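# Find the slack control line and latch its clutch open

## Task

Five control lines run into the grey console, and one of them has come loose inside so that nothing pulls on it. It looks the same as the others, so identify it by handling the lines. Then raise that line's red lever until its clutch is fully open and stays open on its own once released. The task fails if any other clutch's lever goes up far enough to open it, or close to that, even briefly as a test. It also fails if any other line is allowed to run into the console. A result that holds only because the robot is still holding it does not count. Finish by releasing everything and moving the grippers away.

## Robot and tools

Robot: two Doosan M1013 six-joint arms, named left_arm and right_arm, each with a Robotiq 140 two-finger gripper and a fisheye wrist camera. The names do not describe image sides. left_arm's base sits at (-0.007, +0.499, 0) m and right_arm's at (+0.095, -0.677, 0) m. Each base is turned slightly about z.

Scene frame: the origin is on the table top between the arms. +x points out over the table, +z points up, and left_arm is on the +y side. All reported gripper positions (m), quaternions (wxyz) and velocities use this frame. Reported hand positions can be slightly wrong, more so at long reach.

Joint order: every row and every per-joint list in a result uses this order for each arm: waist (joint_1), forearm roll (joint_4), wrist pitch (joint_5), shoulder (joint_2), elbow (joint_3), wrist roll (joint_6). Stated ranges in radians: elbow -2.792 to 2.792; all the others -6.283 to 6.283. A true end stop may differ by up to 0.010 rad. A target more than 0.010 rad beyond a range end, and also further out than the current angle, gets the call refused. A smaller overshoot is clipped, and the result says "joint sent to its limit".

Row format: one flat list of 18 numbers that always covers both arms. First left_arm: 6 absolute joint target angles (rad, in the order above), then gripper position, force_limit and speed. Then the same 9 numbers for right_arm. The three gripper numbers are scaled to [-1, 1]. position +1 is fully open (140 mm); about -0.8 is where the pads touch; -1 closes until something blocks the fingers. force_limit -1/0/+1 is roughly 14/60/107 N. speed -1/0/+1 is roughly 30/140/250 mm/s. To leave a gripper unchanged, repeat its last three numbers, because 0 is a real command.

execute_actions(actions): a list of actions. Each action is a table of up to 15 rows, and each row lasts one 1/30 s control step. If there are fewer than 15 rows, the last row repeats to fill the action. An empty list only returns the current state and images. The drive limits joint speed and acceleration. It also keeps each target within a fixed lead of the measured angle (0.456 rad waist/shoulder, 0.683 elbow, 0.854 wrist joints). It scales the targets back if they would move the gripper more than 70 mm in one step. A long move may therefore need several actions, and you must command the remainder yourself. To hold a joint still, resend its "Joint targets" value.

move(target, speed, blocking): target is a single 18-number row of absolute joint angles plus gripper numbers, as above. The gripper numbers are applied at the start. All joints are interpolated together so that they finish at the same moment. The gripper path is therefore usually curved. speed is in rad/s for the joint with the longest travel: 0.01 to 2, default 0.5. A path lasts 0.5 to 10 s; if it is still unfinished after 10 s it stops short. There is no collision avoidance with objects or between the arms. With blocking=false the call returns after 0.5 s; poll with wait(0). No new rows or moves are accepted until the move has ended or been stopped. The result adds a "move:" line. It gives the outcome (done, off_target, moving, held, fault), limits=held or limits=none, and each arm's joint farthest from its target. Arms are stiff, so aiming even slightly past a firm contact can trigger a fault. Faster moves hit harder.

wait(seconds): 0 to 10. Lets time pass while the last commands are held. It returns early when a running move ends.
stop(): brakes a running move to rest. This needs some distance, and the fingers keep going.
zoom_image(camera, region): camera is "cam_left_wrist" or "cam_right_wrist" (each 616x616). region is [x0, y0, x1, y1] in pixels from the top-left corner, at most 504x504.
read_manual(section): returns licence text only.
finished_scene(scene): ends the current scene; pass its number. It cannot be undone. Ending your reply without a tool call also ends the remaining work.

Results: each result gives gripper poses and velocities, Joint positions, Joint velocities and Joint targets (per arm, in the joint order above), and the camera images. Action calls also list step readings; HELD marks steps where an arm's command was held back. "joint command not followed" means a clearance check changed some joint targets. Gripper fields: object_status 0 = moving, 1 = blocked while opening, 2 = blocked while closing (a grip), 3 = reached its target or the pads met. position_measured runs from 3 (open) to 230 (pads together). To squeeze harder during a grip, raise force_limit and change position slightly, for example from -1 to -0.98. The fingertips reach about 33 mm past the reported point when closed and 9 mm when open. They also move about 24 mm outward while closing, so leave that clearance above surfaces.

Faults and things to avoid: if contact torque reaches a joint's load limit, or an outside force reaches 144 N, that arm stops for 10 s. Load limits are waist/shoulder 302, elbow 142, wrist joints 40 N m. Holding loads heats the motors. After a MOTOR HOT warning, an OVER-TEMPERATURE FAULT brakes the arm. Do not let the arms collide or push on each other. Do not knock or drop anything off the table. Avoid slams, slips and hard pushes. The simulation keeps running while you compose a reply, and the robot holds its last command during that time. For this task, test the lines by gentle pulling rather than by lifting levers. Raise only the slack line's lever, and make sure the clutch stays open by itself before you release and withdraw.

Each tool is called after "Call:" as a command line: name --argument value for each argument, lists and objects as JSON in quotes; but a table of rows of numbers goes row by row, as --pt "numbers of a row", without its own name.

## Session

Call:
execute_actions --actions '[]'

Scene clock: 0.00 s.
left_arm: end_effector_position=(+0.1580, +0.7785, +0.3365) position_measured=3 object_status=3 end_effector_quat_wxyz=(+0.015, +0.732, -0.207, +0.649) end_effector_velocity=(+0.000, -0.000, -0.000) end_effector_angular_velocity=(-0.001, +0.000, -0.001) | right_arm: end_effector_position=(+0.4165, +0.2107, +0.1485) position_measured=3 object_status=3 end_effector_quat_wxyz=(+0.588, -0.153, +0.778, +0.162) end_effector_velocity=(+0.000, +0.000, -0.000) end_effector_angular_velocity=(-0.000, -0.000, +0.000)
Joint names: [waist, forearm roll, wrist pitch, shoulder, elbow, wrist roll]
Joint positions: left_arm=[ 2.058 -1.031  1.867 -0.005  2.333  4.282] | right_arm=[ 1.607 -1.817  1.012  0.641  1.769  0.91 ]
Joint velocities: left_arm=[-0.001 -0.    -0.     0.    -0.    -0.001] | right_arm=[-0. -0. -0.  0. -0. -0.]
Joint targets: left_arm=[2.058 -1.031 1.867 -0.005 2.333 4.282] | right_arm=[1.607 -1.817 1.012 0.641 1.769 0.910]
camera_calibration (this result's frames):
cam_left_wrist: T_world_to_cam=[[-0.366171, -0.803654, -0.469105, 0.837518], [-0.211116, 0.562718, -0.799236, -0.11551], [0.906283, -0.193621, -0.375715, 0.302977], [0, 0, 0, 1]] pos_world=[0.00770583, 0.796736, 0.414397]
cam_right_wrist: T_world_to_cam=[[-0.427509, 0.903984, -0.00705869, -0.00694227], [-0.112945, -0.0456633, 0.992551, -0.0784655], [0.896928, 0.425122, 0.121622, -0.296901], [0, 0, 0, 1]] pos_world=[0.254469, 0.128912, 0.113942]

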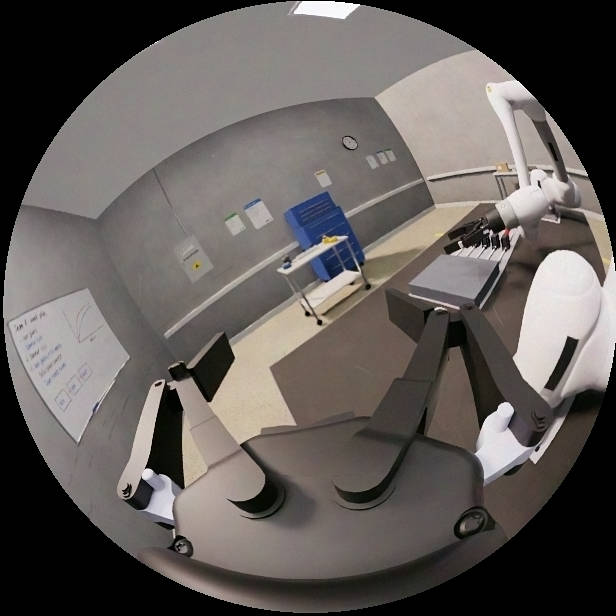

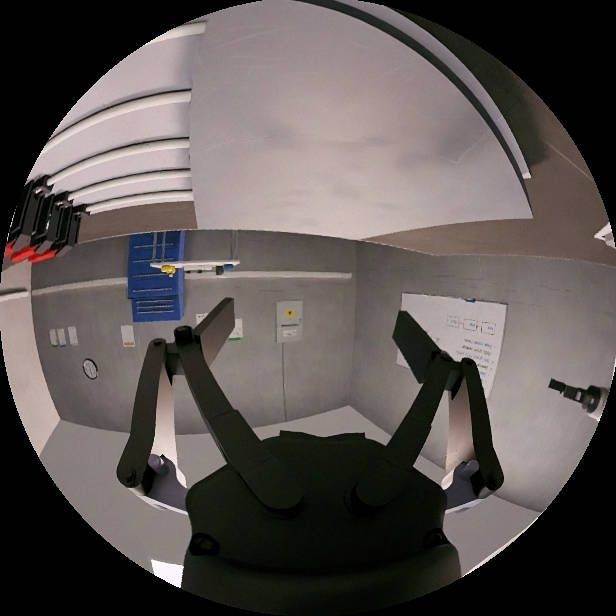

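Lift first, then go to the overview pose.

Call:
move --target '[2.058,-1.031,1.867,-0.005,2.333,4.282,1,0,0, 1.607,-1.817,1.012,0.2,1.769,0.91,-1,-0.5,0]' --speed 0.8

Call:
move --target '[2.058,-1.031,1.867,-0.005,2.333,4.282,1,0,0, 1.2,0,1.3,0.34,1.5,4.214,-1,-0.5,0]' --speed 1.5

Scene clock: 1.40 s.
left_arm: end_effector_position=(+0.1580, +0.7787, +0.3364) position_measured=3 object_status=3 end_effector_quat_wxyz=(+0.015, +0.732, -0.207, +0.649) end_effector_velocity=(+0.000, -0.000, +0.000) end_effector_angular_velocity=(-0.000, -0.001, -0.001) | right_arm: end_effector_position=(+0.4090, +0.1253, +0.5383) position_measured=232 object_status=3 end_effector_quat_wxyz=(+0.623, -0.024, +0.712, +0.324) end_effector_velocity=(-0.000, +0.000, -0.000) end_effector_angular_velocity=(-0.000, -0.000, +0.000)
Joint names: [waist, forearm roll, wrist pitch, shoulder, elbow, wrist roll]
Joint positions: left_arm=[ 2.058 -1.031  1.867 -0.005  2.333  4.282] | right_arm=[ 1.607 -1.817  1.012  0.2    1.769  0.91 ]
Joint velocities: left_arm=[-0.001 -0.     0.     0.001 -0.     0.001] | right_arm=[ 0. -0.  0.  0.  0.  0.]
Joint targets: left_arm=[2.058 -1.031 1.867 -0.005 2.333 4.282] | right_arm=[1.607 -1.817 1.012 0.200 1.769 0.910]
move: done; limits=none; left_arm: farthest joint: the waist, 0.000 radians from its target (0.000 radians at the start); right_arm: farthest joint: the waist, 0.000 radians from its target (0.000 radians at the start)
camera_calibration (this result's frames):
cam_left_wrist: T_world_to_cam=[[-0.366536, -0.803328, -0.469379, 0.837497], [-0.211171, 0.563152, -0.798916, -0.116108], [0.906123, -0.193712, -0.376054, 0.303191], [0, 0, 0, 1]] pos_world=[0.00772545, 0.796903, 0.414359]
cam_right_wrist: T_world_to_cam=[[-0.434249, 0.825233, 0.361135, -0.115838], [-0.150867, -0.461874, 0.87402, -0.338665], [0.888069, 0.325059, 0.325069, -0.394709], [0, 0, 0, 1]] pos_world=[0.249133, 0.0674765, 0.466141]

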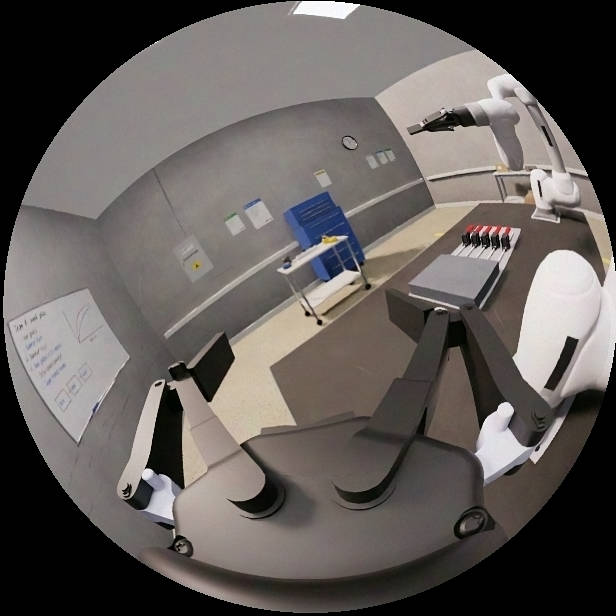

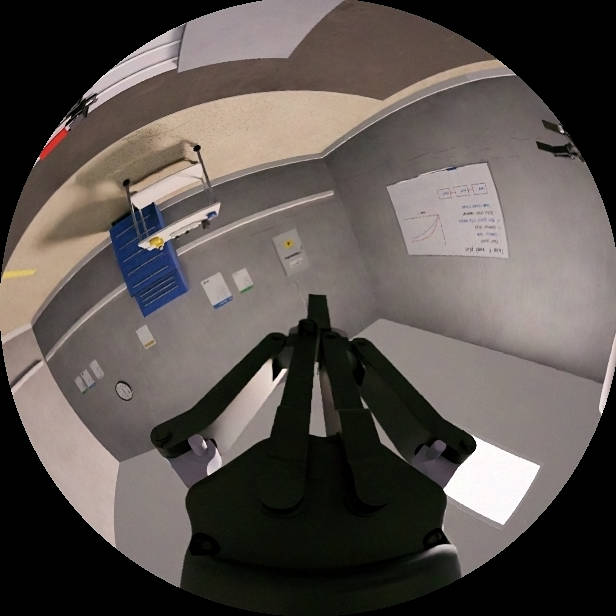

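Scene clock: 4.23 s.
left_arm: end_effector_position=(+0.1580, +0.7787, +0.3364) position_measured=3 object_status=3 end_effector_quat_wxyz=(+0.015, +0.732, -0.207, +0.649) end_effector_velocity=(+0.000, +0.000, -0.000) end_effector_angular_velocity=(-0.000, +0.001, +0.000) | right_arm: end_effector_position=(+0.4218, -0.0051, +0.2558) position_measured=232 object_status=3 end_effector_quat_wxyz=(-0.001, +0.707, -0.707, -0.000) end_effector_velocity=(-0.000, -0.000, -0.001) end_effector_angular_velocity=(-0.001, +0.001, -0.001)
Joint names: [waist, forearm roll, wrist pitch, shoulder, elbow, wrist roll]
Joint positions: left_arm=[ 2.058 -1.031  1.867 -0.005  2.333  4.282] | right_arm=[ 1.2   -0.     1.3    0.34   1.5    4.214]
Joint velocities: left_arm=[-0.     0.    -0.    -0.    -0.    -0.001] | right_arm=[-0.     0.    -0.     0.001  0.001  0.   ]
Joint targets: left_arm=[2.058 -1.031 1.867 -0.005 2.333 4.282] | right_arm=[1.200 -0.000 1.300 0.340 1.500 4.214]
move: done; limits=none; left_arm: farthest joint: the waist, 0.000 radians from its target (0.000 radians at the start); right_arm: farthest joint: the waist, 0.000 radians from its target (0.407 radians at the start)
camera_calibration (this result's frames):
cam_left_wrist: T_world_to_cam=[[-0.366536, -0.803328, -0.469378, 0.837498], [-0.21117, 0.563151, -0.798917, -0.116108], [0.906123, -0.193713, -0.376054, 0.303192], [0, 0, 0, 1]] pos_world=[0.00772543, 0.796904, 0.414359]
cam_right_wrist: T_world_to_cam=[[-0.996927, -0.075088, -0.0223186, 0.430242], [-0.0779896, 0.924686, 0.372656, -0.0454343], [-0.00734427, 0.373252, -0.927701, 0.426602], [0, 0, 0, 1]] pos_world=[0.42851, -0.0849113, 0.422293]

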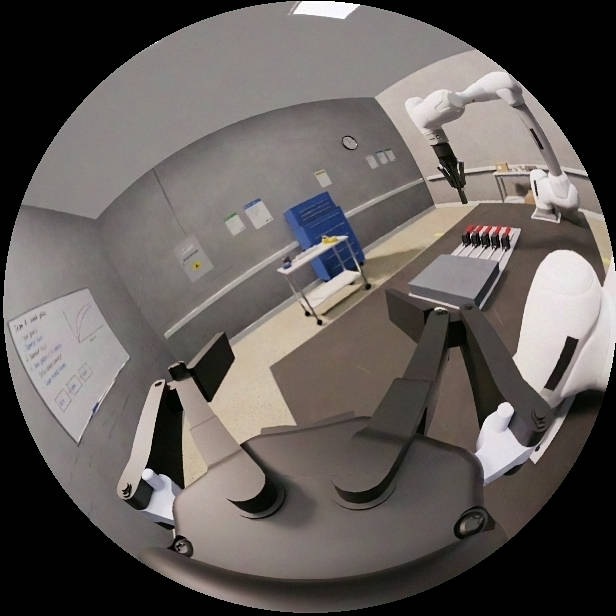

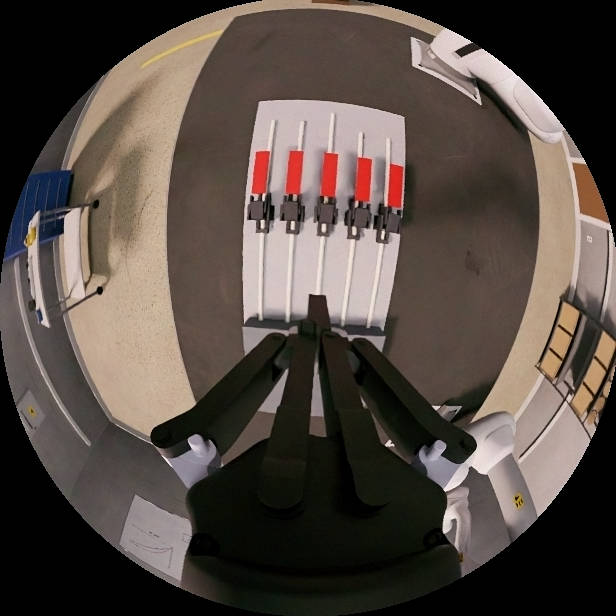

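Call:
move --target '[2.058,-1.031,1.867,-0.005,2.333,4.282,1,0,0, 1.128,0,1.0381,0.5008,1.6027,4.141,-1,-1,0]'

Call:
move --target '[2.058,-1.031,1.867,-0.005,2.333,4.282,1,0,0, 1.128,0,0.9759,0.5353,1.6304,4.141,-1,-1,0]' --speed 0.2

Call:
move --target '[2.058,-1.031,1.867,-0.005,2.333,4.282,1,0,0, 1.075,0,0.9759,0.5353,1.6304,4.088,-1,-1,0]' --speed 0.1

Call:
move --target '[2.058,-1.031,1.867,-0.005,2.333,4.282,1,0,0, 1.18,0,0.9759,0.5353,1.6304,4.193,-1,-1,0]' --speed 0.1

Call:
move --target '[2.058,-1.031,1.867,-0.005,2.333,4.282,1,0,0, 1.128,0,0.9759,0.5353,1.6304,4.141,-1,-1,0]' --speed 0.1

Scene clock: 5.67 s.
left_arm: end_effector_position=(+0.1580, +0.7787, +0.3364) position_measured=3 object_status=3 end_effector_quat_wxyz=(+0.015, +0.732, -0.207, +0.649) end_effector_velocity=(-0.000, -0.000, +0.000) end_effector_angular_velocity=(+0.001, -0.000, +0.001) | right_arm: end_effector_position=(+0.4872, -0.0025, +0.0800) position_measured=232 object_status=3 end_effector_quat_wxyz=(-0.000, +0.707, -0.707, +0.000) end_effector_velocity=(-0.000, -0.001, -0.001) end_effector_angular_velocity=(-0.001, +0.002, -0.001)
Joint names: [waist, forearm roll, wrist pitch, shoulder, elbow, wrist roll]
Joint positions: left_arm=[ 2.058 -1.031  1.867 -0.005  2.333  4.282] | right_arm=[ 1.128 -0.     1.038  0.501  1.603  4.141]
Joint velocities: left_arm=[ 0.001 -0.     0.    -0.001  0.     0.   ] | right_arm=[-0.     0.001 -0.     0.001  0.001 -0.   ]
Joint targets: left_arm=[2.058 -1.031 1.867 -0.005 2.333 4.282] | right_arm=[1.128 0.000 1.038 0.501 1.603 4.141]
move: done; limits=none; left_arm: farthest joint: the waist, 0.000 radians from its target (0.000 radians at the start); right_arm: farthest joint: the waist, 0.000 radians from its target (0.072 radians at the start)
camera_calibration (this result's frames):
cam_left_wrist: T_world_to_cam=[[-0.366536, -0.803328, -0.469378, 0.837498], [-0.211169, 0.563151, -0.798917, -0.116108], [0.906123, -0.193713, -0.376054, 0.303192], [0, 0, 0, 1]] pos_world=[0.00772546, 0.796904, 0.414359]
cam_right_wrist: T_world_to_cam=[[-0.996867, -0.0761022, -0.021572, 0.491594], [-0.0786622, 0.925091, 0.371509, 0.0231577], [-0.00831666, 0.372042, -0.928179, 0.263562], [0, 0, 0, 1]] pos_world=[0.494068, -0.0820676, 0.246634]

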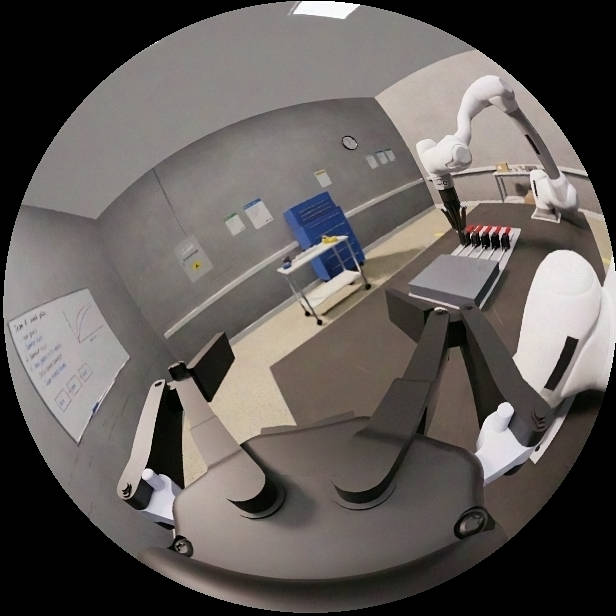

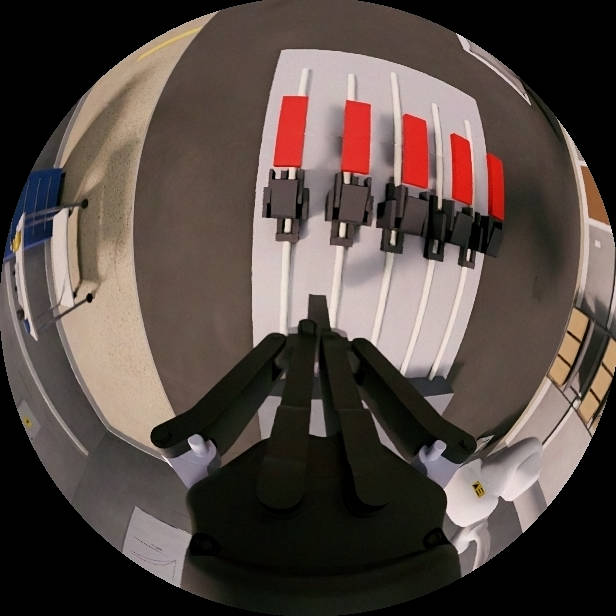

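Scene clock: 6.43 s.
left_arm: end_effector_position=(+0.1580, +0.7787, +0.3364) position_measured=3 object_status=3 end_effector_quat_wxyz=(+0.015, +0.732, -0.207, +0.649) end_effector_velocity=(-0.000, +0.000, -0.000) end_effector_angular_velocity=(-0.000, +0.000, +0.001) | right_arm: end_effector_position=(+0.4872, -0.0025, +0.0400) position_measured=232 object_status=3 end_effector_quat_wxyz=(-0.000, +0.707, -0.707, -0.000) end_effector_velocity=(+0.002, +0.002, +0.002) end_effector_angular_velocity=(+0.003, -0.003, -0.000)
Joint names: [waist, forearm roll, wrist pitch, shoulder, elbow, wrist roll]
Joint positions: left_arm=[ 2.058 -1.031  1.867 -0.005  2.333  4.282] | right_arm=[ 1.128 -0.     0.976  0.535  1.63   4.141]
Joint velocities: left_arm=[ 0.001 -0.    -0.    -0.     0.    -0.   ] | right_arm=[ 0.    -0.001 -0.     0.    -0.004  0.   ]
Joint targets: left_arm=[2.058 -1.031 1.867 -0.005 2.333 4.282] | right_arm=[1.128 0.000 0.976 0.535 1.630 4.141]
move: done; limits=none; left_arm: farthest joint: the waist, 0.000 radians from its target (0.000 radians at the start); right_arm: farthest joint: the waist, 0.000 radians from its target (0.000 radians at the start)
camera_calibration (this result's frames):
cam_left_wrist: T_world_to_cam=[[-0.366536, -0.803328, -0.469378, 0.837498], [-0.21117, 0.563151, -0.798917, -0.116108], [0.906123, -0.193713, -0.376054, 0.303192], [0, 0, 0, 1]] pos_world=[0.00772549, 0.796904, 0.414359]
cam_right_wrist: T_world_to_cam=[[-0.996873, -0.0760405, -0.021483, 0.490738], [-0.0785722, 0.925119, 0.371458, 0.038022], [-0.00837157, 0.371985, -0.928201, 0.226432], [0, 0, 0, 1]] pos_world=[0.494087, -0.0820882, 0.206593]

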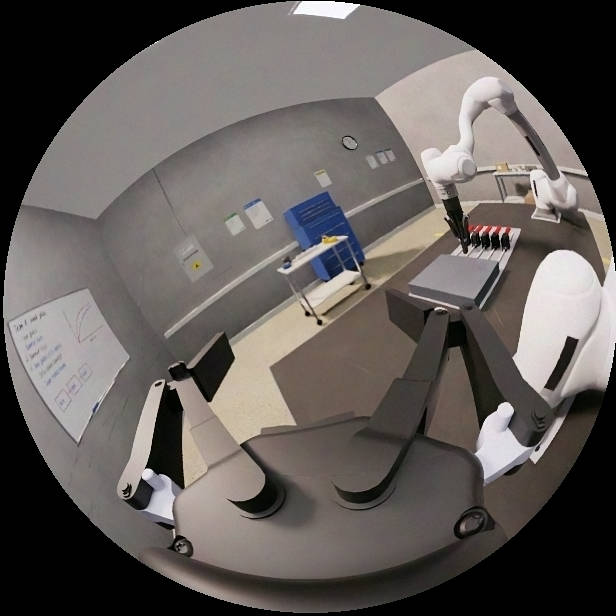

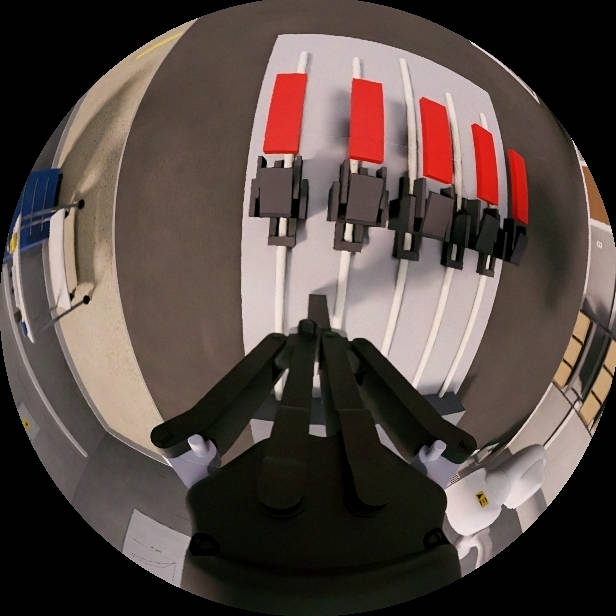

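Scene clock: 7.27 s.
left_arm: end_effector_position=(+0.1580, +0.7787, +0.3364) position_measured=3 object_status=3 end_effector_quat_wxyz=(+0.015, +0.732, -0.207, +0.649) end_effector_velocity=(+0.001, -0.000, +0.000) end_effector_angular_velocity=(-0.000, -0.000, -0.002) | right_arm: end_effector_position=(+0.5223, -0.0242, +0.0400) position_measured=232 object_status=3 end_effector_quat_wxyz=(-0.000, +0.707, -0.707, -0.000) end_effector_velocity=(+0.001, +0.001, +0.000) end_effector_angular_velocity=(+0.001, -0.001, -0.000)
Joint names: [waist, forearm roll, wrist pitch, shoulder, elbow, wrist roll]
Joint positions: left_arm=[ 2.058 -1.031  1.867 -0.005  2.333  4.282] | right_arm=[1.075 0.    0.976 0.535 1.63  4.088]
Joint velocities: left_arm=[-0.002  0.     0.     0.     0.     0.   ] | right_arm=[-0.    -0.    -0.     0.001 -0.002  0.   ]
Joint targets: left_arm=[2.058 -1.031 1.867 -0.005 2.333 4.282] | right_arm=[1.075 0.000 0.976 0.535 1.630 4.088]
move: done; limits=none; left_arm: farthest joint: the waist, 0.000 radians from its target (0.000 radians at the start); right_arm: farthest joint: the waist, 0.000 radians from its target (0.053 radians at the start)
camera_calibration (this result's frames):
cam_left_wrist: T_world_to_cam=[[-0.366536, -0.803328, -0.469378, 0.837498], [-0.21117, 0.563151, -0.798917, -0.116107], [0.906123, -0.193713, -0.376054, 0.303192], [0, 0, 0, 1]] pos_world=[0.00772547, 0.796904, 0.414359]
cam_right_wrist: T_world_to_cam=[[-0.996874, -0.0760459, -0.0214178, 0.524087], [-0.0785527, 0.92511, 0.371485, 0.0608378], [-0.00843606, 0.372006, -0.928192, 0.23479], [0, 0, 0, 1]] pos_world=[0.529208, -0.10377, 0.206555]

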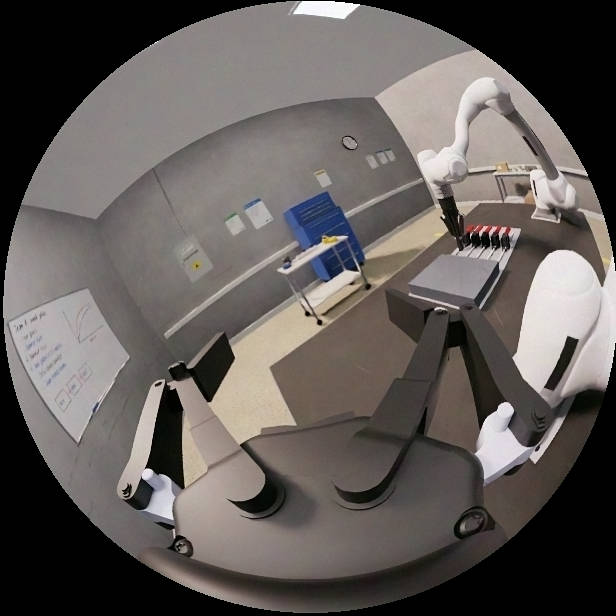

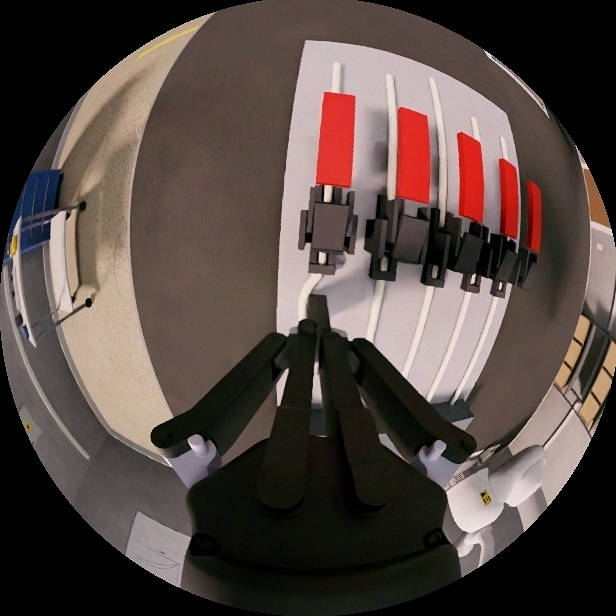

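Scene clock: 8.63 s.
left_arm: end_effector_position=(+0.1580, +0.7787, +0.3364) position_measured=3 object_status=3 end_effector_quat_wxyz=(+0.015, +0.732, -0.207, +0.649) end_effector_velocity=(+0.000, +0.000, -0.000) end_effector_angular_velocity=(-0.001, -0.000, -0.001) | right_arm: end_effector_position=(+0.4517, +0.0169, +0.0400) position_measured=232 object_status=3 end_effector_quat_wxyz=(-0.000, +0.707, -0.707, +0.000) end_effector_velocity=(-0.000, +0.000, -0.000) end_effector_angular_velocity=(-0.000, -0.000, +0.000)
Joint names: [waist, forearm roll, wrist pitch, shoulder, elbow, wrist roll]
Joint positions: left_arm=[ 2.058 -1.031  1.867 -0.005  2.333  4.282] | right_arm=[ 1.18  -0.     0.976  0.535  1.63   4.193]
Joint velocities: left_arm=[-0.     0.     0.     0.001 -0.    -0.   ] | right_arm=[ 0. -0. -0. -0.  0. -0.]
Joint targets: left_arm=[2.058 -1.031 1.867 -0.005 2.333 4.282] | right_arm=[1.180 0.000 0.976 0.535 1.630 4.193]
move: done; limits=none; left_arm: farthest joint: the waist, 0.000 radians from its target (0.000 radians at the start); right_arm: farthest joint: the waist, 0.000 radians from its target (0.105 radians at the start)
camera_calibration (this result's frames):
cam_left_wrist: T_world_to_cam=[[-0.366536, -0.803328, -0.469378, 0.837498], [-0.21117, 0.563151, -0.798917, -0.116108], [0.906123, -0.193713, -0.376054, 0.303192], [0, 0, 0, 1]] pos_world=[0.00772539, 0.796904, 0.414359]
cam_right_wrist: T_world_to_cam=[[-0.996874, -0.0760266, -0.0214915, 0.456787], [-0.0785628, 0.925134, 0.371424, 0.0172563], [-0.00835557, 0.371951, -0.928215, 0.218859], [0, 0, 0, 1]] pos_world=[0.458543, -0.0626413, 0.206556]

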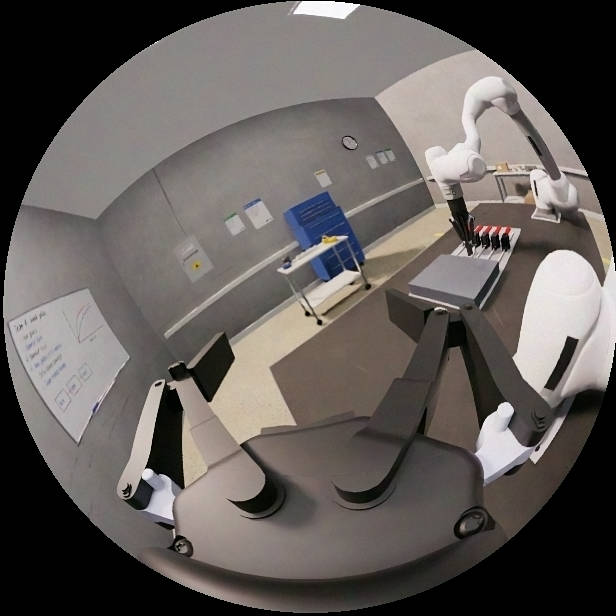

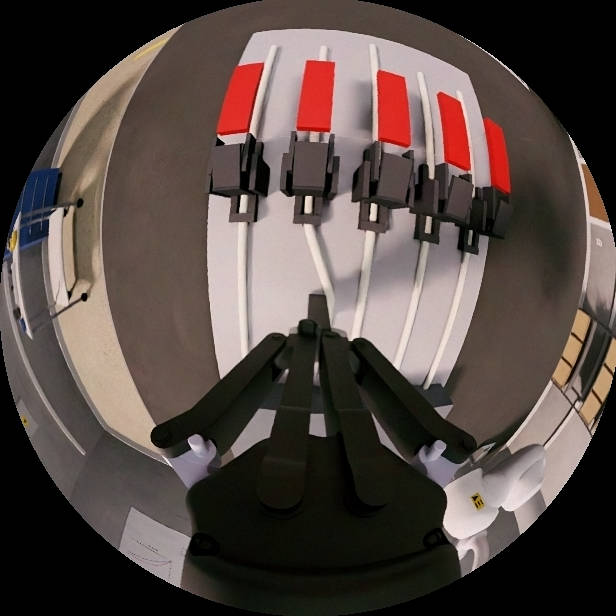

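Scene clock: 9.47 s.
left_arm: end_effector_position=(+0.1580, +0.7787, +0.3364) position_measured=3 object_status=3 end_effector_quat_wxyz=(+0.015, +0.732, -0.207, +0.649) end_effector_velocity=(+0.000, -0.000, +0.000) end_effector_angular_velocity=(+0.001, +0.000, -0.001) | right_arm: end_effector_position=(+0.4872, -0.0025, +0.0400) position_measured=232 object_status=3 end_effector_quat_wxyz=(-0.000, +0.707, -0.707, -0.000) end_effector_velocity=(-0.000, -0.001, -0.000) end_effector_angular_velocity=(-0.001, +0.001, -0.001)
Joint names: [waist, forearm roll, wrist pitch, shoulder, elbow, wrist roll]
Joint positions: left_arm=[ 2.058 -1.031  1.867 -0.005  2.333  4.282] | right_arm=[1.128 0.    0.976 0.535 1.63  4.141]
Joint velocities: left_arm=[-0.001  0.    -0.    -0.    -0.     0.   ] | right_arm=[-0.     0.     0.    -0.     0.001  0.   ]
Joint targets: left_arm=[2.058 -1.031 1.867 -0.005 2.333 4.282] | right_arm=[1.128 0.000 0.976 0.535 1.630 4.141]
move: done; limits=none; left_arm: farthest joint: the waist, 0.000 radians from its target (0.000 radians at the start); right_arm: farthest joint: the waist, 0.000 radians from its target (0.052 radians at the start)
camera_calibration (this result's frames):
cam_left_wrist: T_world_to_cam=[[-0.366536, -0.803328, -0.469378, 0.837498], [-0.21117, 0.563151, -0.798917, -0.116107], [0.906123, -0.193714, -0.376054, 0.303192], [0, 0, 0, 1]] pos_world=[0.00772548, 0.796904, 0.414359]
cam_right_wrist: T_world_to_cam=[[-0.996871, -0.0760713, -0.0214656, 0.490708], [-0.0785943, 0.925118, 0.371455, 0.0380135], [-0.00839885, 0.37198, -0.928203, 0.226409], [0, 0, 0, 1]] pos_world=[0.494061, -0.0820581, 0.206567]

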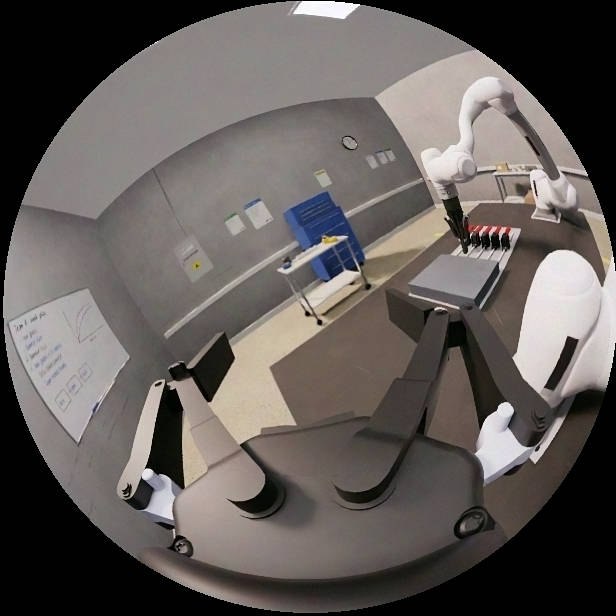

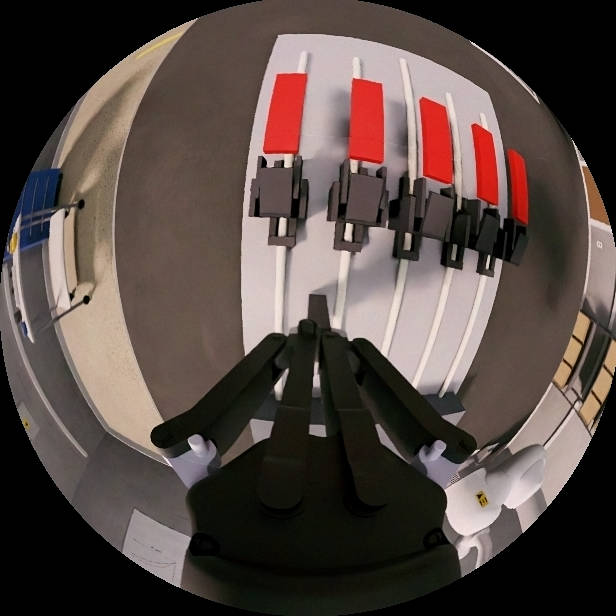

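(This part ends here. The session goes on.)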